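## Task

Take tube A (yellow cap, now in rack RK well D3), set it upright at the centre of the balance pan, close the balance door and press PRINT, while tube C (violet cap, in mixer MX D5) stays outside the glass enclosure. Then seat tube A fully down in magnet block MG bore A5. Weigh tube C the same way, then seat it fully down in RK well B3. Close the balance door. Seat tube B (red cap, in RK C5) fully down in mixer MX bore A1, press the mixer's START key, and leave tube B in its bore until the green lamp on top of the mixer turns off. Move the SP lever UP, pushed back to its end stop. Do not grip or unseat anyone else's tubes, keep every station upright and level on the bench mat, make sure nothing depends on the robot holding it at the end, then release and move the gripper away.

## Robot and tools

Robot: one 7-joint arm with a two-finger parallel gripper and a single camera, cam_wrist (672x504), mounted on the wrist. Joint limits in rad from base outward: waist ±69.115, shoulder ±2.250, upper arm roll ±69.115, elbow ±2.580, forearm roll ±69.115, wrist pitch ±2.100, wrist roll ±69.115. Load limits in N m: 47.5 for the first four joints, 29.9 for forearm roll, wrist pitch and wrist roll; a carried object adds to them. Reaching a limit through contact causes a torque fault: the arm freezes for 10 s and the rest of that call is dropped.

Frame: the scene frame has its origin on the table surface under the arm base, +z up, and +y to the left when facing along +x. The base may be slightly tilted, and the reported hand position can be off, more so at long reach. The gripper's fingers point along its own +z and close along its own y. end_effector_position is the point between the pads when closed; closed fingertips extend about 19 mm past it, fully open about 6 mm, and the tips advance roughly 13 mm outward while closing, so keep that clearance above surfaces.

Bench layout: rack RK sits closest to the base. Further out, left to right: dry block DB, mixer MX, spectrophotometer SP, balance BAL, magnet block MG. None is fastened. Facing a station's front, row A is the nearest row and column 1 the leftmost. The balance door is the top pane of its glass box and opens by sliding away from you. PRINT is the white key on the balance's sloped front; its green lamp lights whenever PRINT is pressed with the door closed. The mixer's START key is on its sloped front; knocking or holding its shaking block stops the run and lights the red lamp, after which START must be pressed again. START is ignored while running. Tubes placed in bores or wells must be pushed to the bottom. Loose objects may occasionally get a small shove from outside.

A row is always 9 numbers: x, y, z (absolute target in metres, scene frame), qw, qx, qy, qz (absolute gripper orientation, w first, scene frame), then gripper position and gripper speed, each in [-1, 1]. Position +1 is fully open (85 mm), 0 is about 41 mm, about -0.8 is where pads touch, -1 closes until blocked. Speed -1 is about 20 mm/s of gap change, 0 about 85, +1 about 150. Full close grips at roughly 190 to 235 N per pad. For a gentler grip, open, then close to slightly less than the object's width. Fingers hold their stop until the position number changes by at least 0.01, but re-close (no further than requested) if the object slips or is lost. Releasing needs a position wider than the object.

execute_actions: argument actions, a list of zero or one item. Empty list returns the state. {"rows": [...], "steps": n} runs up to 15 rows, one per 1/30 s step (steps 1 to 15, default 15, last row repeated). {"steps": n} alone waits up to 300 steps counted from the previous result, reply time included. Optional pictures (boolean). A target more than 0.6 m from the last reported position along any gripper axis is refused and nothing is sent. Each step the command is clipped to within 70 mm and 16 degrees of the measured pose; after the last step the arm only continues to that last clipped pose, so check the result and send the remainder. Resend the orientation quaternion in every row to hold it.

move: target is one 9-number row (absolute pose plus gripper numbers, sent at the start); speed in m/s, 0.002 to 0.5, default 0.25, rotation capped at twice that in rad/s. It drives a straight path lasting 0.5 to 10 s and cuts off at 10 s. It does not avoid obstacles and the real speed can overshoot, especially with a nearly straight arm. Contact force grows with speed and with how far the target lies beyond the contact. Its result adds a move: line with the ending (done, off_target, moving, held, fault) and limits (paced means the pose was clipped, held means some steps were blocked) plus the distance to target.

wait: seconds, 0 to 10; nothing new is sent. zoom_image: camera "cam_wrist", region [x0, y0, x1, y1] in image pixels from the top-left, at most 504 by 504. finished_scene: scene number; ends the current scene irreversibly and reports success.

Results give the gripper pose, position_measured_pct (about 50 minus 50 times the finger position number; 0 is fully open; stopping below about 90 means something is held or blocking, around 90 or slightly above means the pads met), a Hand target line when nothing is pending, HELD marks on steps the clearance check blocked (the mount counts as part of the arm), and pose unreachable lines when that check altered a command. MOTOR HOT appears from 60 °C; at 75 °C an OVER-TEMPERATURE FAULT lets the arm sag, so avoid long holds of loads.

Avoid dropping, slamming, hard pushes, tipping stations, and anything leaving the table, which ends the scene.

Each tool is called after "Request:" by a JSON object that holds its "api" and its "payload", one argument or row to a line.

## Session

Request:
{"api": "execute_actions", "payload": {
  "actions": []
}}

Scene clock: 0.00 s of 27600.00 s.
end_effector_position=(+0.1892, +0.0138, +0.2835) position_measured_pct=0.0 end_effector_quat_wxyz=(-0.000, +1.000, -0.016, +0.002)
Joint positions: [ 0.12  -0.247 -0.223  2.247 -0.065  1.121  4.599]
Joint velocities: [-0.     0.    -0.001 -0.     0.    -0.001  0.001]
Hand target: +0.189, +0.014, +0.284; -0.000, +1.000, -0.016, +0.002

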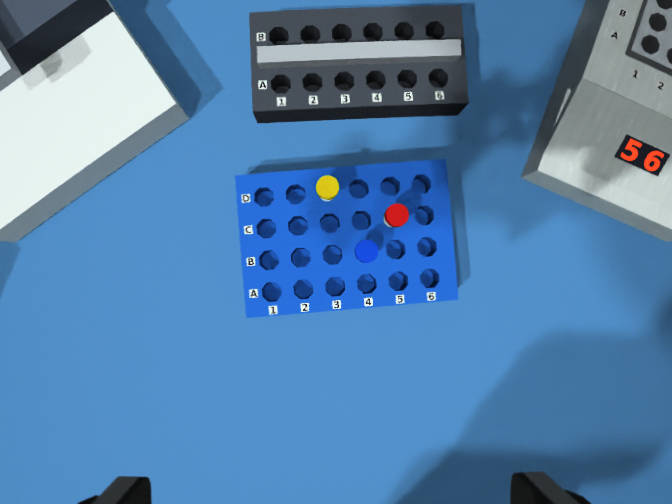

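Request:
{"api": "move", "payload": {
  "target": [0.24,-0.22,0.45,0,0.924,-0.383,0,0,0.5],
  "speed": 0.35
}}

Scene clock: 22.40 s of 27600.00 s.
end_effector_position=(+0.2395, -0.2201, +0.4505) position_measured_pct=49.6 end_effector_quat_wxyz=(+0.001, +0.924, -0.383, +0.001)
Joint positions: [ 0.464  0.012  0.245  1.491 -0.012  1.633  4.622]
Joint velocities: [ 0.001  0.013  0.006 -0.004 -0.     0.001  0.   ]
Hand target: +0.240, -0.220, +0.450; +0.001, +0.924, -0.383, +0.000
Off the commanded pose: 0.001 m, 0 deg.
move: done

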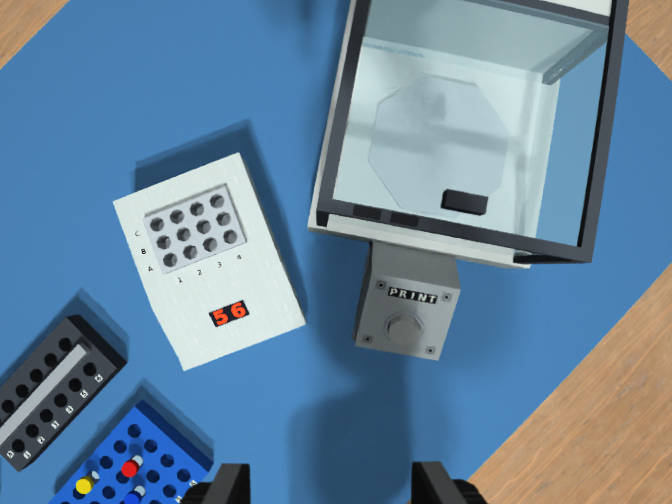

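Request:
{"api": "move", "payload": {
  "target": [0.2475,-0.3441,0.30,0,0.4656,0.885,0,0,0.5],
  "speed": 0.5
}}

Scene clock: 38.73 s of 27600.00 s.
end_effector_position=(+0.2477, -0.3440, +0.3003) position_measured_pct=49.6 end_effector_quat_wxyz=(-0.000, +0.465, +0.885, -0.001)
Joint positions: [ 0.859  0.308  0.077  1.62  -0.036  1.213  7.819]
Joint velocities: [ 0.003  0.003  0.005  0.    -0.002 -0.001  0.001]
Hand target: +0.247, -0.344, +0.300; -0.000, +0.465, +0.885, -0.001
Off the commanded pose: 0.000 m, 0 deg.
move: done

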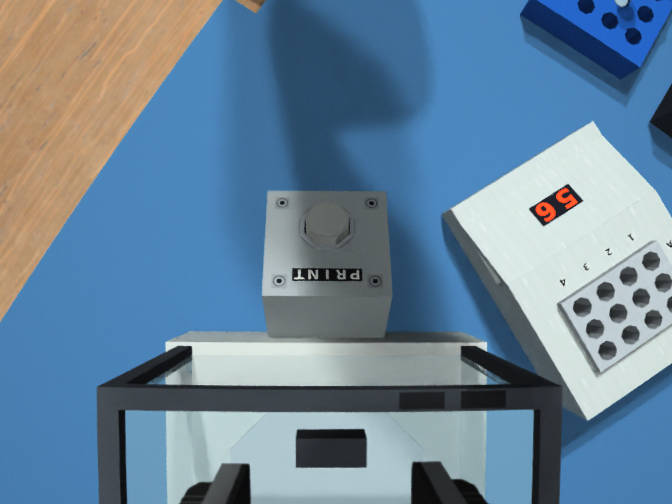

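Request:
{"api": "move", "payload": {
  "target": [0.2497,-0.3450,0.255,0,0.4656,0.885,0,0,0.5],
  "speed": 0.1
}}

Scene clock: 51.23 s of 27600.00 s.
end_effector_position=(+0.2497, -0.3451, +0.2552) position_measured_pct=49.6 end_effector_quat_wxyz=(+0.000, +0.466, +0.885, -0.000)
Joint positions: [ 0.861  0.357  0.072  1.705 -0.042  1.079  7.821]
Joint velocities: [ 0.001  0.003  0.001  0.001 -0.     0.     0.   ]
Hand target: +0.250, -0.345, +0.255; -0.000, +0.466, +0.885, -0.000
Off the commanded pose: 0.000 m, 0 deg.
move: done

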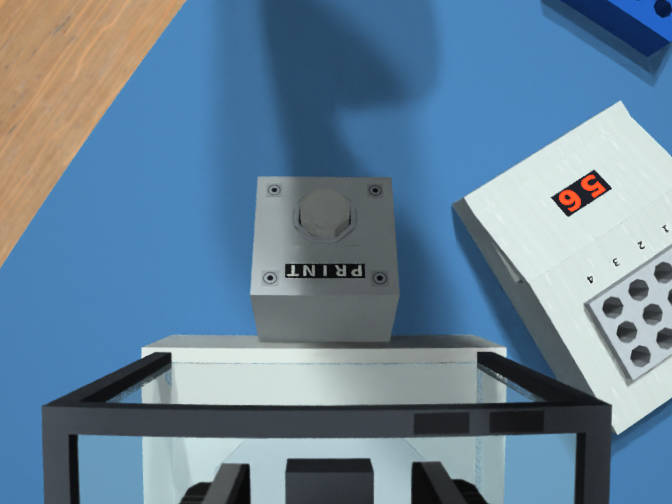

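Request:
{"api": "move", "payload": {
  "target": [0.2494,-0.3452,0.2315,0,0.4656,0.885,0,0,0.5],
  "speed": 0.06
}}

Request:
{"api": "move", "payload": {
  "target": [0.2494,-0.3452,0.2315,0,0.4656,0.885,0,-0.45,0],
  "speed": 0.06
}}

Scene clock: 58.10 s of 27600.00 s.
end_effector_position=(+0.2494, -0.3452, +0.2316) position_measured_pct=49.6 end_effector_quat_wxyz=(+0.000, +0.466, +0.885, -0.000)
Joint positions: [ 0.864  0.386  0.069  1.747 -0.045  1.008  7.825]
Joint velocities: [ 0.001  0.002 -0.001  0.001 -0.    -0.001  0.   ]
Hand target: +0.249, -0.345, +0.232; -0.000, +0.466, +0.885, -0.000
Off the commanded pose: 0.000 m, 0 deg.
move: done

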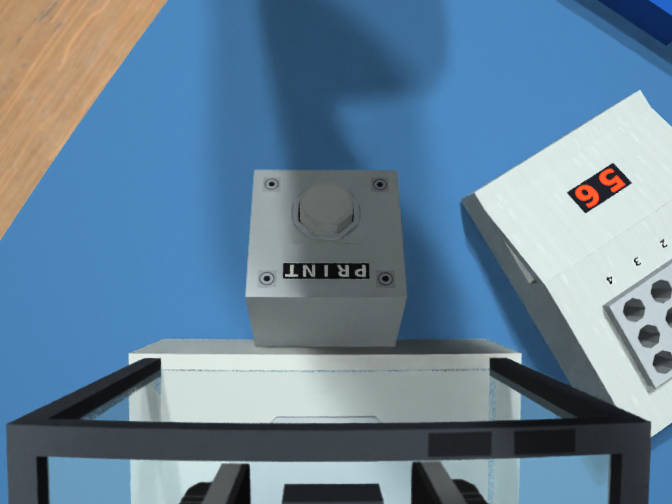

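Scene clock: 58.80 s of 27600.00 s.
end_effector_position=(+0.2497, -0.3454, +0.2319) position_measured_pct=68.7 end_effector_quat_wxyz=(+0.001, +0.466, +0.885, -0.000)
Joint positions: [ 0.864  0.385  0.069  1.747 -0.046  1.008  7.825]
Joint velocities: [-0.     0.     0.001 -0.    -0.    -0.     0.002]
Hand target: +0.249, -0.345, +0.232; -0.000, +0.466, +0.885, -0.000
Off the commanded pose: 0.001 m, 0 deg.
move: done

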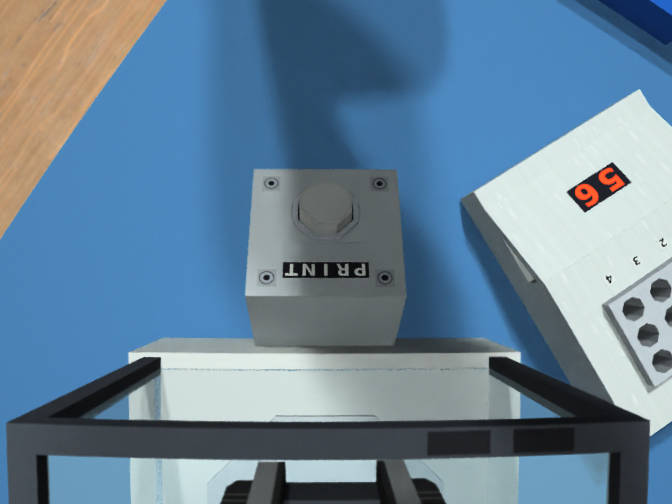

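Request:
{"api": "move", "payload": {
  "target": [0.3131,-0.4377,0.232,0,0.4656,0.885,0,-0.45,0],
  "speed": 0.08
}}

Request:
{"api": "move", "payload": {
  "target": [0.3131,-0.4377,0.232,0,0.4656,0.885,0,-0.1,0],
  "speed": 0.08
}}

Request:
{"api": "move", "payload": {
  "target": [0.31,-0.433,0.29,0,0.4656,0.885,0,-0.1,0],
  "speed": 0.2
}}

Scene clock: 87.83 s of 27600.00 s.
end_effector_position=(+0.3127, -0.4378, +0.2325) position_measured_pct=68.7 end_effector_quat_wxyz=(-0.000, +0.466, +0.885, -0.000)
Joint positions: [ 0.885  0.624  0.075  1.334 -0.06   1.184  7.841]
Joint velocities: [ 0.001  0.003 -0.    -0.006 -0.     0.001 -0.003]
Hand target: +0.313, -0.438, +0.232; -0.000, +0.465, +0.885, -0.000
Off the commanded pose: 0.001 m, 0 deg.
move: done

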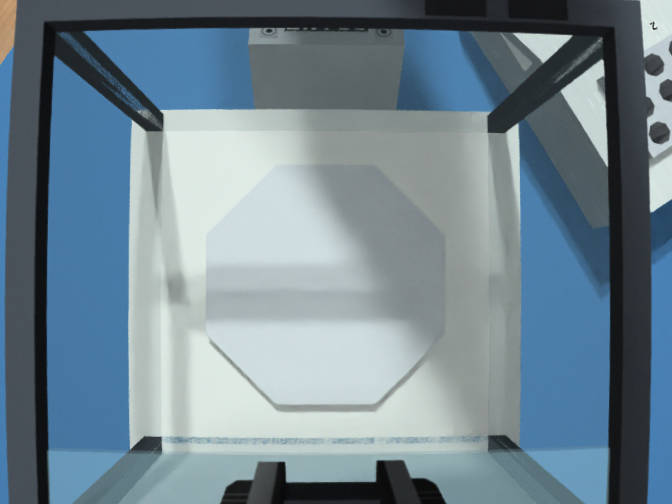

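Scene clock: 88.53 s of 27600.00 s.
end_effector_position=(+0.3131, -0.4377, +0.2320) position_measured_pct=54.8 end_effector_quat_wxyz=(+0.000, +0.466, +0.885, -0.000)
Joint positions: [ 0.886  0.625  0.074  1.334 -0.061  1.183  7.842]
Joint velocities: [ 0.    -0.    -0.     0.001 -0.     0.    -0.002]
Hand target: +0.313, -0.438, +0.232; -0.000, +0.466, +0.885, -0.000
Off the commanded pose: 0.000 m, 0 deg.
move: done

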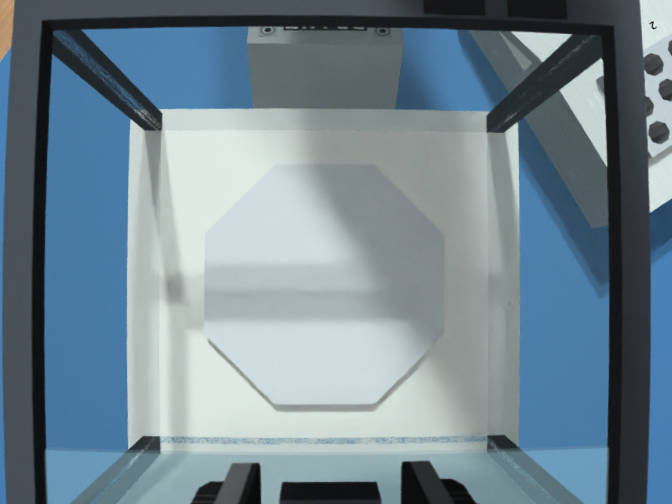

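Scene clock: 89.27 s of 27600.00 s.
end_effector_position=(+0.3100, -0.4329, +0.2899) position_measured_pct=54.8 end_effector_quat_wxyz=(-0.000, +0.466, +0.885, +0.000)
Joint positions: [ 0.883  0.567  0.081  1.244 -0.057  1.332  7.838]
Joint velocities: [-0.001 -0.001  0.    -0.001  0.     0.001  0.001]
Hand target: +0.310, -0.433, +0.290; +0.000, +0.466, +0.885, +0.000
Off the commanded pose: 0.000 m, 0 deg.
move: done

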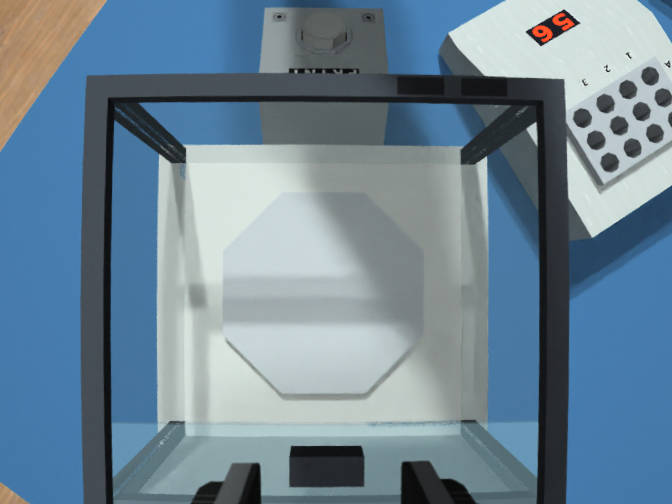

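Request:
{"api": "move", "payload": {
  "target": [0.2932,0.0088,0.22,0,0.688,0.725,0,-0.25,0],
  "speed": 0.4
}}

Request:
{"api": "move", "payload": {
  "target": [0.2932,0.0088,0.115,0,0.688,0.725,0,-0.25,0],
  "speed": 0.2
}}

Request:
{"api": "zoom_image", "payload": {
  "camera": "cam_wrist",
  "region": [200,324,440,504]
}}

Scene clock: 102.40 s of 27600.00 s.
end_effector_position=(+0.2936, +0.0087, +0.2197) position_measured_pct=62.3 end_effector_quat_wxyz=(-0.000, +0.689, +0.725, +0.002)
Joint positions: [ 0.09   0.119 -0.198  2.16   0.02   0.85   6.202]
Joint velocities: [-0.004  0.003 -0.014 -0.001  0.003  0.    -0.003]
Hand target: +0.294, +0.009, +0.220; -0.000, +0.688, +0.725, +0.002
Off the commanded pose: 0.000 m, 0 deg.
move: done; limits=paced

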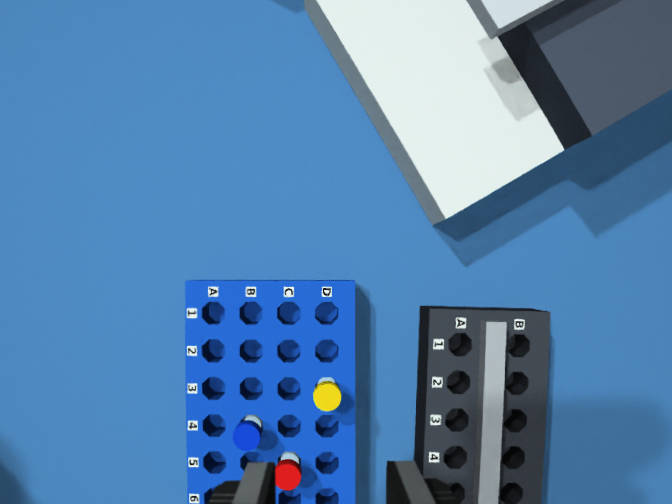

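Scene clock: 103.43 s of 27600.00 s.
end_effector_position=(+0.2934, +0.0087, +0.1153) position_measured_pct=62.3 end_effector_quat_wxyz=(+0.000, +0.688, +0.725, +0.000)
Joint positions: [ 0.036  0.372 -0.165  2.32   0.128  0.445  6.091]
Joint velocities: [-0.002  0.007 -0.001 -0.     0.001 -0.    -0.002]
Hand target: +0.293, +0.009, +0.115; +0.000, +0.688, +0.725, -0.000
Off the commanded pose: 0.000 m, 0 deg.
move: done

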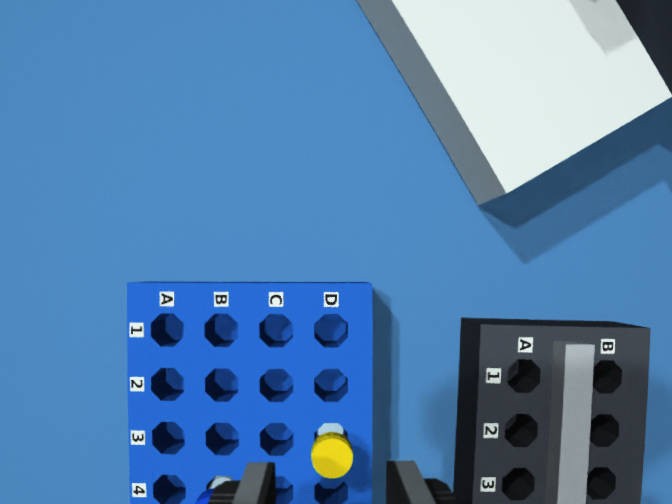

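Region (200, 324, 440, 504) of cam_wrist's 672x504 image, scaled by 2.100; it fills the top 378 rows of this view, and the rest is white.

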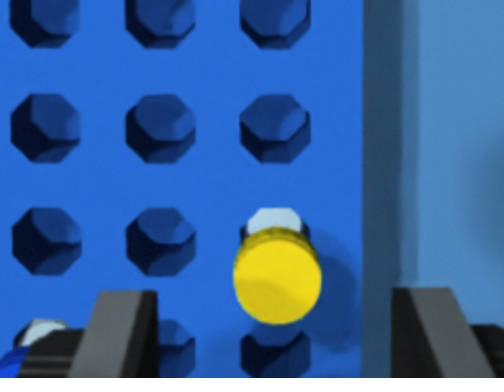

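Request:
{"api": "move", "payload": {
  "target": [0.2939,0.0098,0.064,0,0.688,0.725,0,-0.25,0],
  "speed": 0.08
}}

Request:
{"api": "move", "payload": {
  "target": [0.2939,0.0098,0.064,0,0.688,0.725,0,-0.66,-0.5],
  "speed": 0.08
}}

Request:
{"api": "zoom_image", "payload": {
  "camera": "cam_wrist",
  "region": [270,420,382,504]
}}

Scene clock: 111.47 s of 27600.00 s.
end_effector_position=(+0.2942, +0.0097, +0.0643) position_measured_pct=62.3 end_effector_quat_wxyz=(+0.000, +0.688, +0.725, +0.000)
Joint positions: [-0.025  0.53  -0.097  2.363  0.185  0.242  6.035]
Joint velocities: [-0.003  0.009 -0.     0.001  0.001  0.001 -0.001]
Hand target: +0.294, +0.010, +0.064; +0.000, +0.688, +0.725, -0.000
Off the commanded pose: 0.000 m, 0 deg.
move: done

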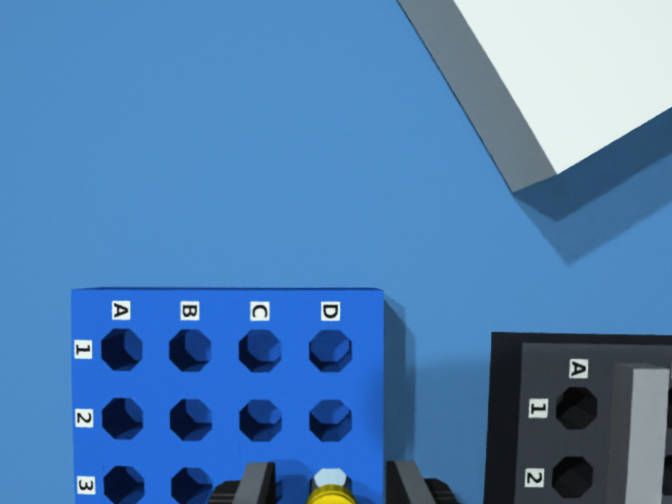

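Scene clock: 112.17 s of 27600.00 s.
end_effector_position=(+0.2940, +0.0098, +0.0642) position_measured_pct=80.6 end_effector_quat_wxyz=(+0.000, +0.688, +0.725, +0.000)
Joint positions: [-0.025  0.53  -0.097  2.363  0.185  0.242  6.035]
Joint velocities: [-0.001 -0.     0.    -0.     0.    -0.001  0.   ]
Hand target: +0.294, +0.010, +0.064; +0.000, +0.688, +0.725, -0.000
Off the commanded pose: 0.000 m, 0 deg.
move: done

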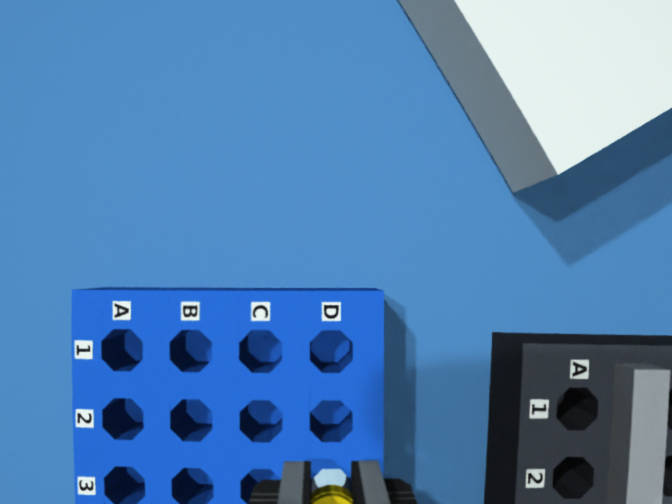

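Region (270, 420, 382, 504) of cam_wrist's 672x504 image, scaled by 4.500; it fills the top 378 rows of this view, and the rest is white.

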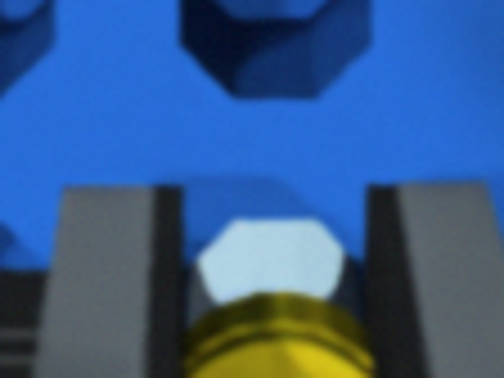

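Request:
{"api": "move", "payload": {
  "target": [0.2939,0.0098,0.12,0,0.688,0.725,0,-0.66,-0.5],
  "speed": 0.08
}}

Request:
{"api": "move", "payload": {
  "target": [0.26,-0.20,0.30,0,0.55,0.835,0,-0.66,-0.5],
  "speed": 0.3
}}

Request:
{"api": "move", "payload": {
  "target": [0.2791,-0.3882,0.30,0,0.4656,0.885,0,-0.66,-0.5],
  "speed": 0.3
}}

Request:
{"api": "move", "payload": {
  "target": [0.2791,-0.3882,0.15,0,0.4656,0.885,0,-0.66,-0.5],
  "speed": 0.12
}}

Scene clock: 123.60 s of 27600.00 s.
end_effector_position=(+0.2937, +0.0099, +0.1197) position_measured_pct=80.6 end_effector_quat_wxyz=(-0.000, +0.688, +0.725, -0.000)
Joint positions: [ 0.038  0.361 -0.171  2.313  0.122  0.465  6.092]
Joint velocities: [ 0.003 -0.007  0.002 -0.001 -0.001 -0.002  0.002]
Hand target: +0.294, +0.010, +0.120; -0.000, +0.688, +0.725, +0.000
Off the commanded pose: 0.000 m, 0 deg.
move: done

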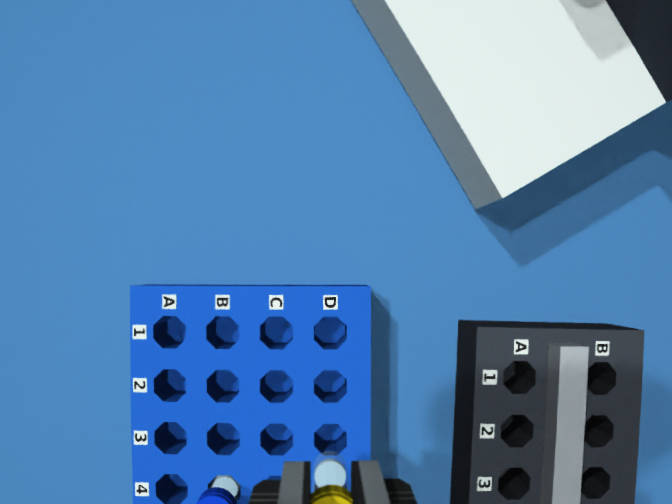

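Scene clock: 125.03 s of 27600.00 s.
end_effector_position=(+0.2598, -0.2001, +0.3000) position_measured_pct=80.6 end_effector_quat_wxyz=(+0.000, +0.550, +0.835, -0.001)
Joint positions: [ 0.601  0.087  0.011  1.9   -0.011  1.149  7.293]
Joint velocities: [ 0.004  0.005  0.008 -0.002 -0.001 -0.     0.003]
Hand target: +0.260, -0.200, +0.300; +0.000, +0.550, +0.835, -0.001
Off the commanded pose: 0.000 m, 0 deg.
move: done

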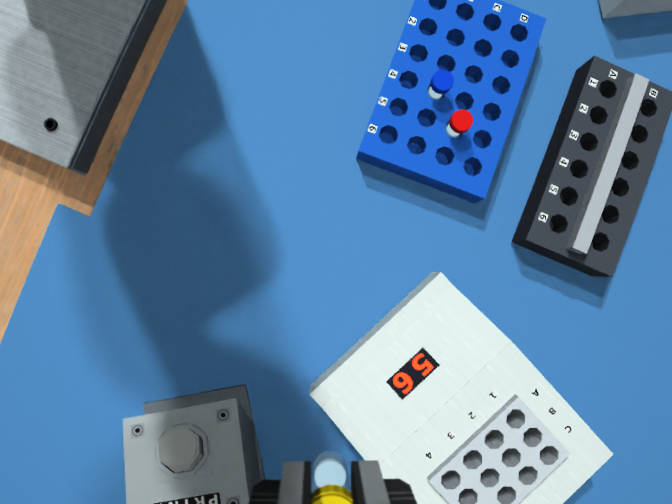

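Scene clock: 126.27 s of 27600.00 s.
end_effector_position=(+0.2790, -0.3882, +0.3005) position_measured_pct=80.6 end_effector_quat_wxyz=(-0.000, +0.465, +0.885, -0.001)
Joint positions: [ 0.855  0.432  0.103  1.435 -0.056  1.275  7.838]
Joint velocities: [ 0.001  0.005  0.001 -0.001 -0.001 -0.     0.001]
Hand target: +0.279, -0.388, +0.300; -0.000, +0.466, +0.885, -0.001
Off the commanded pose: 0.000 m, 0 deg.
move: done

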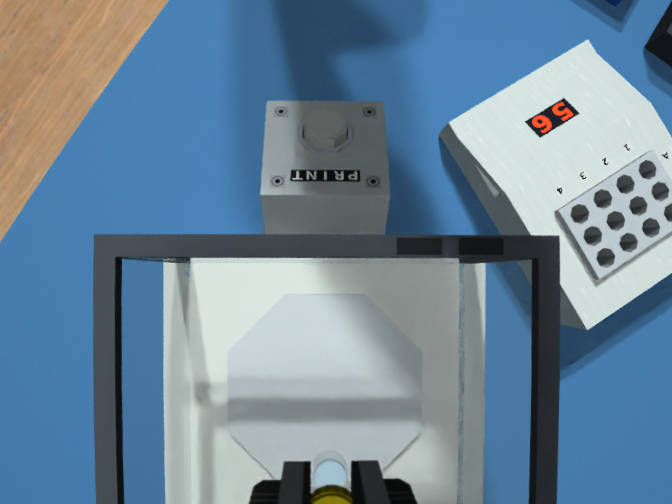

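Scene clock: 127.87 s of 27600.00 s.
end_effector_position=(+0.2791, -0.3884, +0.1503) position_measured_pct=80.6 end_effector_quat_wxyz=(+0.000, +0.465, +0.885, -0.000)
Joint positions: [ 0.866  0.605  0.081  1.68  -0.076  0.858  7.856]
Joint velocities: [ 0.001  0.003  0.001  0.    -0.    -0.001 -0.002]
Hand target: +0.279, -0.388, +0.150; -0.000, +0.465, +0.885, -0.000
Off the commanded pose: 0.000 m, 0 deg.
move: done

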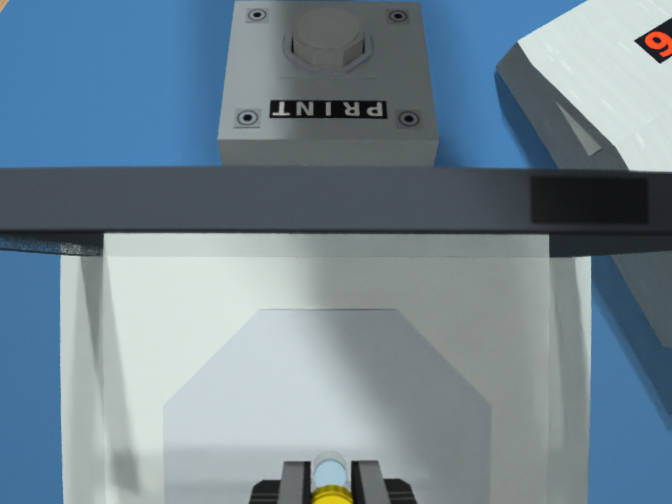

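Request:
{"api": "move", "payload": {
  "target": [0.2791,-0.3882,0.139,0,0.4656,0.885,0,-0.66,-0.5],
  "speed": 0.012
}}

Scene clock: 131.50 s of 27600.00 s.
end_effector_position=(+0.2792, -0.3884, +0.1395) position_measured_pct=80.6 end_effector_quat_wxyz=(+0.000, +0.466, +0.885, -0.000)
Joint positions: [ 0.868  0.622  0.078  1.691 -0.079  0.829  7.857]
Joint velocities: [ 0.    -0.    -0.001  0.001 -0.    -0.001 -0.   ]
Hand target: +0.279, -0.388, +0.139; -0.000, +0.466, +0.885, -0.000
Off the commanded pose: 0.001 m, 0 deg.
move: done

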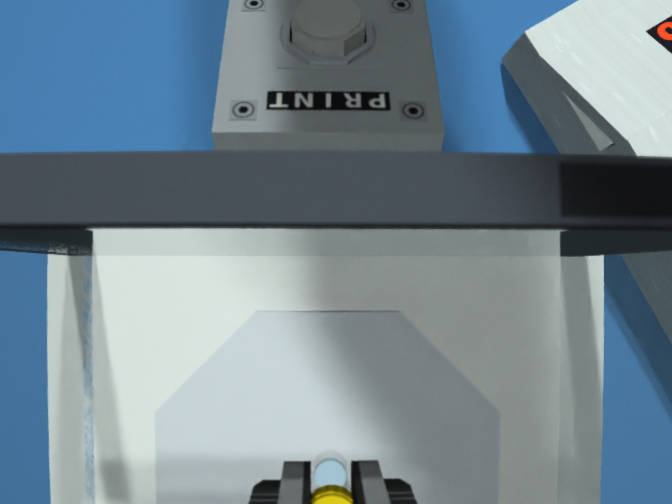

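Contact. Release slowly, rise, then close the door.

Request:
{"api": "move", "payload": {
  "target": [0.2792,-0.3884,0.1396,0,0.4656,0.885,0,-0.25,-1],
  "speed": 0.01
}}

Request:
{"api": "move", "payload": {
  "target": [0.2792,-0.3884,0.26,0,0.4656,0.885,0,-0.25,-1],
  "speed": 0.15
}}

Request:
{"api": "move", "payload": {
  "target": [0.3131,-0.4377,0.26,0,0.4656,0.885,0,-0.05,0],
  "speed": 0.15
}}

Request:
{"api": "move", "payload": {
  "target": [0.3131,-0.4377,0.232,0,0.4656,0.885,0,-0.05,0],
  "speed": 0.06
}}

Request:
{"api": "move", "payload": {
  "target": [0.3131,-0.4377,0.232,0,0.4656,0.885,0,-0.45,0],
  "speed": 0.06
}}

Scene clock: 139.83 s of 27600.00 s.
end_effector_position=(+0.2792, -0.3884, +0.1396) position_measured_pct=62.3 end_effector_quat_wxyz=(+0.000, +0.466, +0.885, -0.000)
Joint positions: [ 0.868  0.622  0.078  1.69  -0.079  0.831  7.857]
Joint velocities: [-0.001  0.    -0.001 -0.     0.    -0.003  0.   ]
Hand target: +0.279, -0.388, +0.140; -0.000, +0.466, +0.885, -0.000
Off the commanded pose: 0.000 m, 0 deg.
move: done

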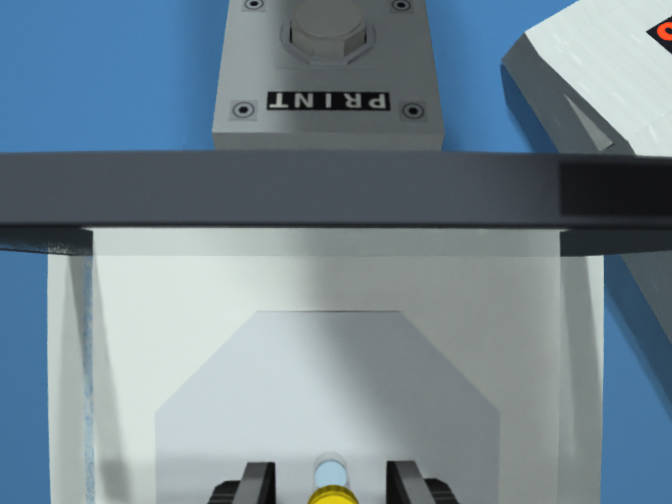

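Scene clock: 140.97 s of 27600.00 s.
end_effector_position=(+0.2792, -0.3883, +0.2598) position_measured_pct=62.3 end_effector_quat_wxyz=(-0.000, +0.466, +0.885, +0.000)
Joint positions: [ 0.858  0.466  0.097  1.517 -0.062  1.16   7.842]
Joint velocities: [-0.    -0.001  0.    -0.002  0.     0.001 -0.   ]
Hand target: +0.279, -0.388, +0.260; +0.000, +0.466, +0.885, +0.000
Off the commanded pose: 0.000 m, 0 deg.
move: done

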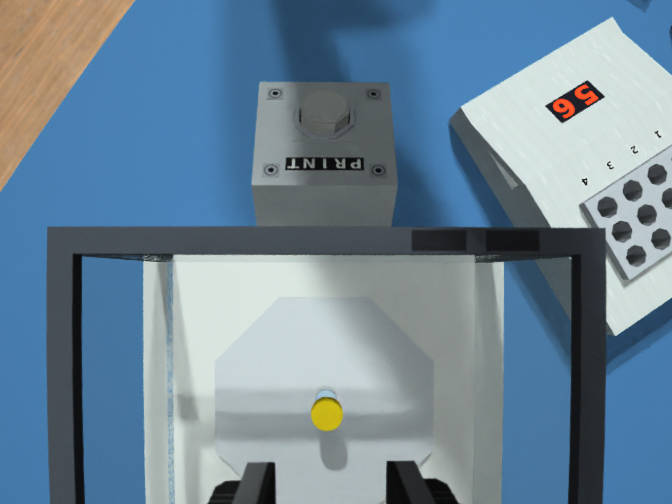

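Scene clock: 141.77 s of 27600.00 s.
end_effector_position=(+0.3132, -0.4376, +0.2606) position_measured_pct=52.4 end_effector_quat_wxyz=(+0.000, +0.465, +0.885, -0.000)
Joint positions: [ 0.872  0.601  0.1    1.283 -0.072  1.259  7.85 ]
Joint velocities: [ 0.     0.011  0.002 -0.003 -0.     0.001  0.001]
Hand target: +0.313, -0.438, +0.260; -0.000, +0.466, +0.885, -0.000
Off the commanded pose: 0.001 m, 0 deg.
move: done

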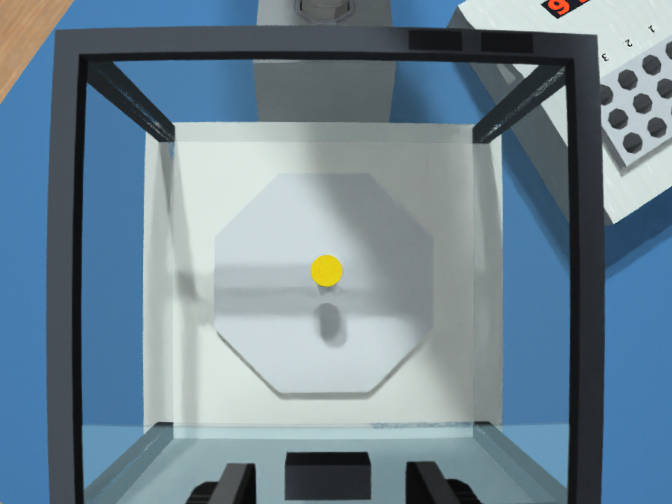

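Scene clock: 142.53 s of 27600.00 s.
end_effector_position=(+0.3131, -0.4377, +0.2320) position_measured_pct=52.4 end_effector_quat_wxyz=(+0.000, +0.466, +0.885, -0.000)
Joint positions: [ 0.873  0.625  0.096  1.335 -0.074  1.183  7.852]
Joint velocities: [ 0.001  0.001  0.     0.001 -0.     0.001  0.001]
Hand target: +0.313, -0.438, +0.232; -0.000, +0.466, +0.885, -0.000
Off the commanded pose: 0.000 m, 0 deg.
move: done

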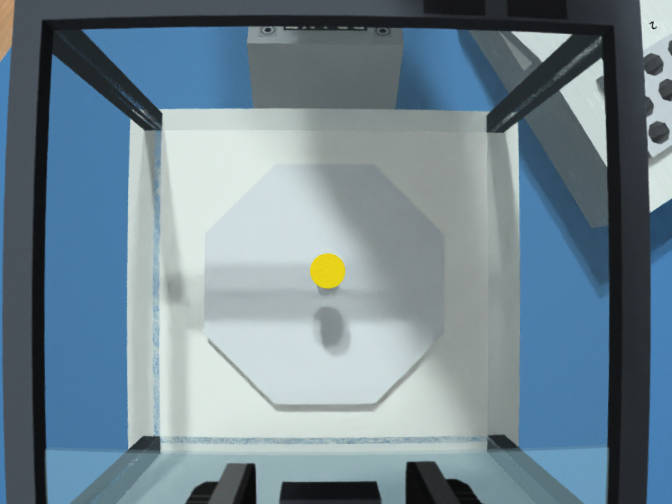

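Scene clock: 143.23 s of 27600.00 s.
end_effector_position=(+0.3128, -0.4380, +0.2323) position_measured_pct=68.7 end_effector_quat_wxyz=(+0.000, +0.466, +0.885, -0.000)
Joint positions: [ 0.873  0.625  0.096  1.335 -0.074  1.183  7.852]
Joint velocities: [ 0.001 -0.    -0.001 -0.     0.001  0.001  0.   ]
Hand target: +0.313, -0.438, +0.232; -0.000, +0.466, +0.885, -0.000
Off the commanded pose: 0.001 m, 0 deg.
move: done

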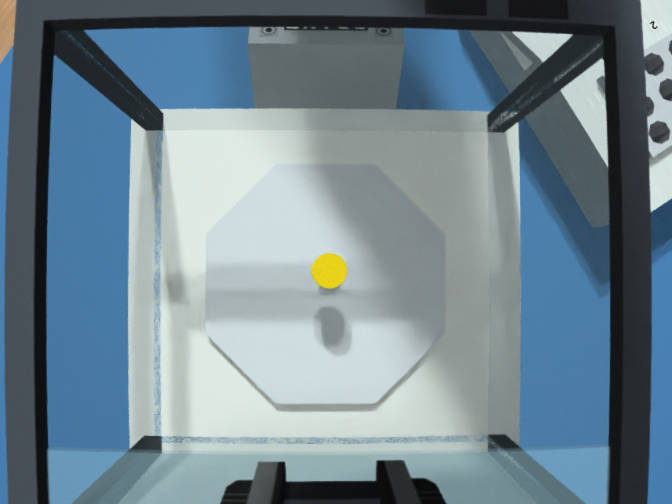

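Request:
{"api": "move", "payload": {
  "target": [0.2490,-0.3445,0.232,0,0.4656,0.885,0,-0.45,0],
  "speed": 0.07
}}

Scene clock: 147.83 s of 27600.00 s.
end_effector_position=(+0.2497, -0.3455, +0.2318) position_measured_pct=68.7 end_effector_quat_wxyz=(+0.001, +0.466, +0.885, -0.000)
Joint positions: [ 0.847  0.385  0.092  1.749 -0.056  1.006  7.835]
Joint velocities: [-0.001 -0.002  0.     0.003  0.    -0.003 -0.   ]
Hand target: +0.249, -0.344, +0.232; +0.000, +0.466, +0.885, +0.000
Off the commanded pose: 0.001 m, 0 deg.
move: done

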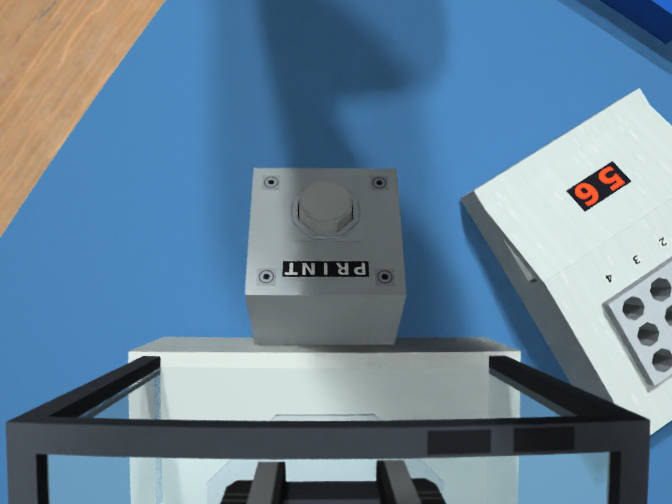

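Hit stop (shut). Release, go to PRINT.

Request:
{"api": "move", "payload": {
  "target": [0.2497,-0.3455,0.232,0,0.4656,0.885,0,-0.1,0],
  "speed": 0.05
}}

Request:
{"api": "move", "payload": {
  "target": [0.2497,-0.3455,0.262,0,0.4656,0.885,0,-0.1,0],
  "speed": 0.12
}}

Request:
{"api": "move", "payload": {
  "target": [0.1945,-0.2651,0.262,0,0.4656,0.885,0,-1,0.5],
  "speed": 0.2
}}

Request:
{"api": "move", "payload": {
  "target": [0.1945,-0.2651,0.102,0,0.4656,0.885,0,-1,0.5],
  "speed": 0.18
}}

Scene clock: 158.00 s of 27600.00 s.
end_effector_position=(+0.2497, -0.3455, +0.2320) position_measured_pct=54.8 end_effector_quat_wxyz=(+0.000, +0.466, +0.885, -0.000)
Joint positions: [ 0.847  0.387  0.092  1.746 -0.056  1.01   7.835]
Joint velocities: [-0.001  0.    -0.    -0.001 -0.     0.    -0.001]
Hand target: +0.250, -0.345, +0.232; -0.000, +0.466, +0.885, -0.000
Off the commanded pose: 0.000 m, 0 deg.
move: done

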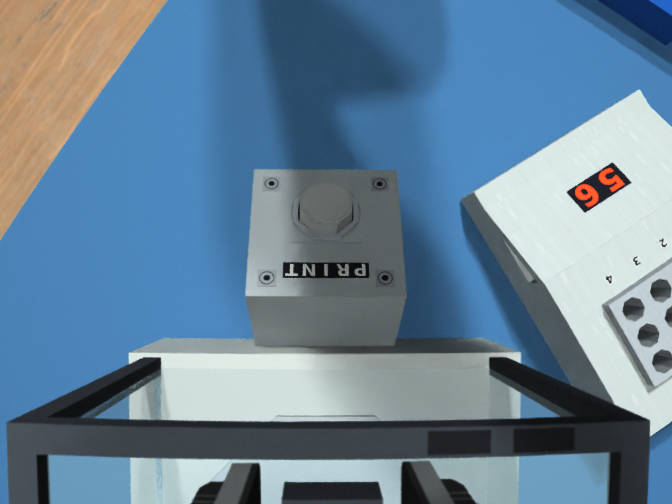

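Scene clock: 158.73 s of 27600.00 s.
end_effector_position=(+0.2497, -0.3455, +0.2619) position_measured_pct=54.8 end_effector_quat_wxyz=(-0.000, +0.466, +0.885, +0.000)
Joint positions: [ 0.844  0.351  0.096  1.691 -0.051  1.1    7.831]
Joint velocities: [-0.001 -0.001  0.    -0.001 -0.    -0.001 -0.001]
Hand target: +0.250, -0.345, +0.262; +0.000, +0.466, +0.885, +0.000
Off the commanded pose: 0.000 m, 0 deg.
move: done

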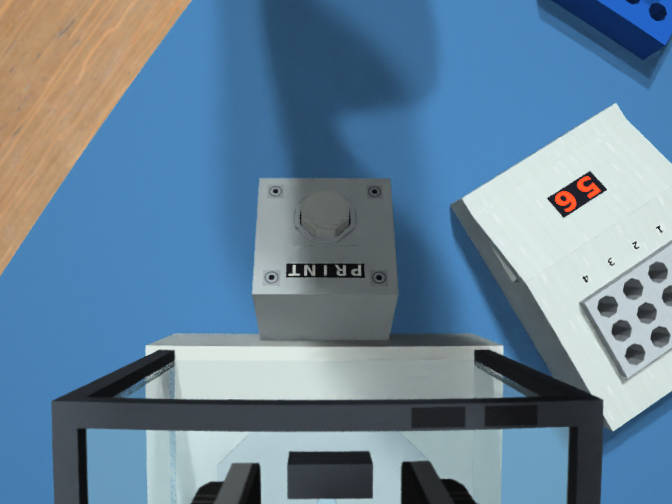

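Scene clock: 159.63 s of 27600.00 s.
end_effector_position=(+0.1944, -0.2651, +0.2614) position_measured_pct=91.7 end_effector_quat_wxyz=(-0.000, +0.466, +0.885, +0.001)
Joint positions: [ 0.82   0.141  0.085  1.98  -0.029  1.021  7.793]
Joint velocities: [-0.001 -0.012 -0.001  0.002  0.    -0.    -0.002]
Hand target: +0.195, -0.265, +0.262; +0.000, +0.466, +0.885, +0.000
Off the commanded pose: 0.001 m, 0 deg.
move: done

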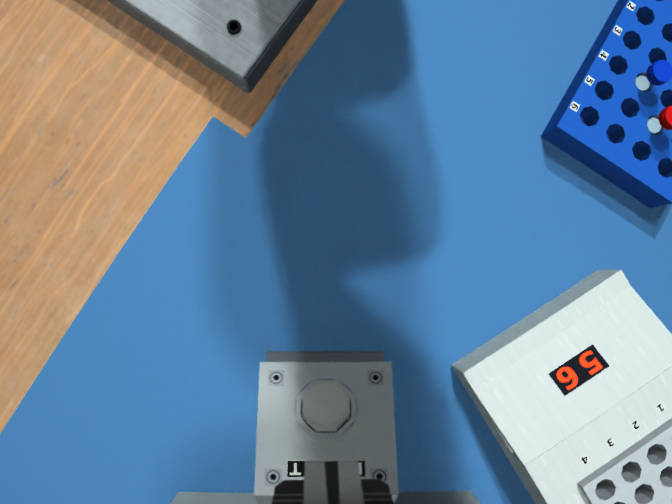

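Scene clock: 160.97 s of 27600.00 s.
end_effector_position=(+0.1946, -0.2654, +0.1024) position_measured_pct=91.7 end_effector_quat_wxyz=(+0.000, +0.465, +0.885, -0.001)
Joint positions: [ 0.849  0.467  0.052  2.221 -0.08   0.453  7.84 ]
Joint velocities: [ 0.001  0.007  0.    -0.001 -0.    -0.001  0.001]
Hand target: +0.194, -0.265, +0.102; -0.000, +0.465, +0.885, -0.000
Off the commanded pose: 0.000 m, 0 deg.
move: done

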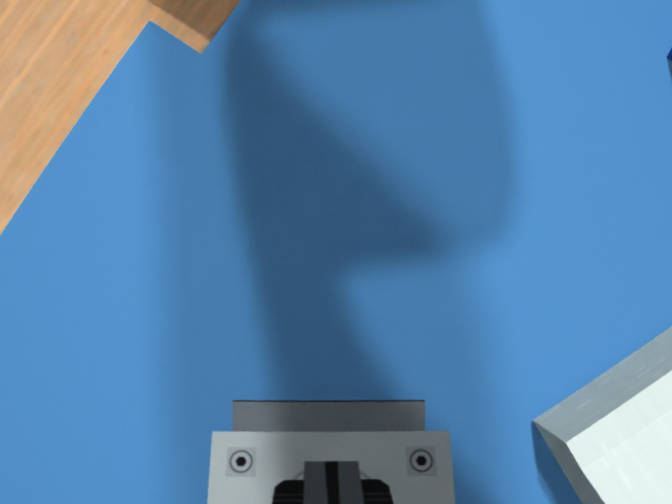

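Request:
{"api": "move", "payload": {
  "target": [0.1948,-0.2656,0.0845,0,0.4656,0.885,0,-1,0.5],
  "speed": 0.02
}}

Request:
{"api": "move", "payload": {
  "target": [0.1945,-0.2651,0.262,0,0.4656,0.885,0,-1,0.5],
  "speed": 0.2
}}

Request:
{"api": "move", "payload": {
  "target": [0.2497,-0.3455,0.262,0,0.4656,0.885,0,-0.05,0.5],
  "speed": 0.2
}}

Scene clock: 167.33 s of 27600.00 s.
end_effector_position=(+0.1950, -0.2659, +0.0880) position_measured_pct=91.7 end_effector_quat_wxyz=(+0.002, +0.466, +0.885, -0.001)
Joint positions: [ 0.857  0.506  0.043  2.235 -0.087  0.396  7.846]
Joint velocities: [ 0.002  0.    -0.001  0.001 -0.     0.001  0.001]
Hand target: +0.195, -0.266, +0.085; -0.000, +0.466, +0.885, -0.000
Off the commanded pose: 0.003 m, 0 deg.
move: done

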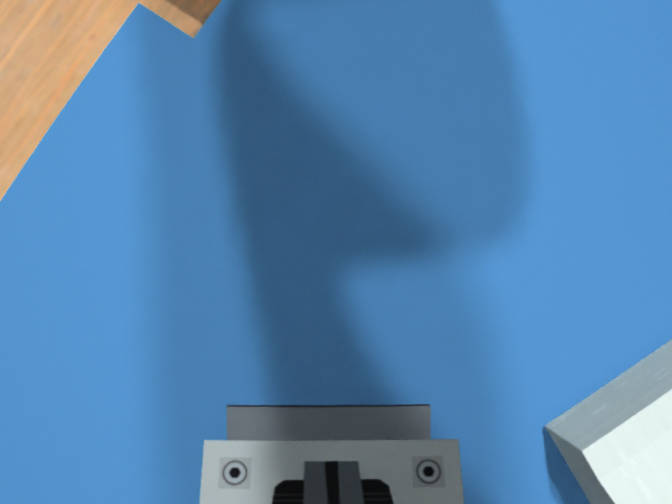

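Scene clock: 168.60 s of 27600.00 s.
end_effector_position=(+0.1945, -0.2649, +0.2616) position_measured_pct=91.7 end_effector_quat_wxyz=(-0.000, +0.466, +0.885, +0.001)
Joint positions: [ 0.82   0.14   0.085  1.981 -0.03   1.021  7.792]
Joint velocities: [ 0.    -0.005 -0.    -0.001  0.     0.002 -0.   ]
Hand target: +0.195, -0.265, +0.262; +0.000, +0.466, +0.885, +0.000
Off the commanded pose: 0.000 m, 0 deg.
move: done

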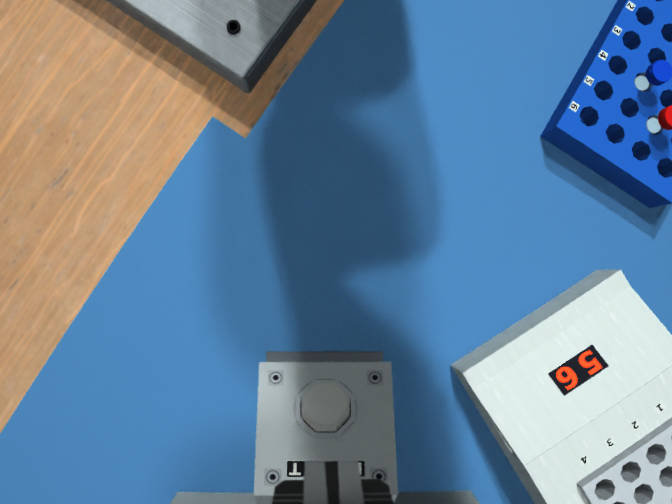

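Scene clock: 169.50 s of 27600.00 s.
end_effector_position=(+0.2498, -0.3455, +0.2627) position_measured_pct=52.4 end_effector_quat_wxyz=(+0.000, +0.465, +0.885, -0.001)
Joint positions: [ 0.843  0.35   0.097  1.691 -0.05   1.1    7.83 ]
Joint velocities: [ 0.002  0.012  0.    -0.003 -0.001  0.002  0.001]
Hand target: +0.250, -0.346, +0.262; -0.000, +0.466, +0.885, -0.000
Off the commanded pose: 0.001 m, 0 deg.
move: done

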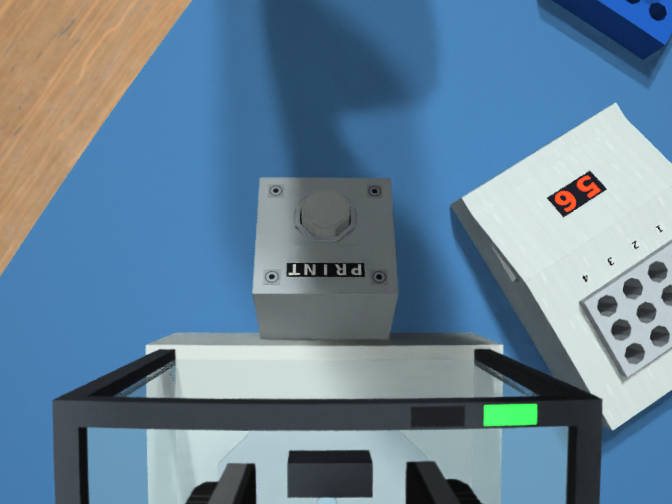

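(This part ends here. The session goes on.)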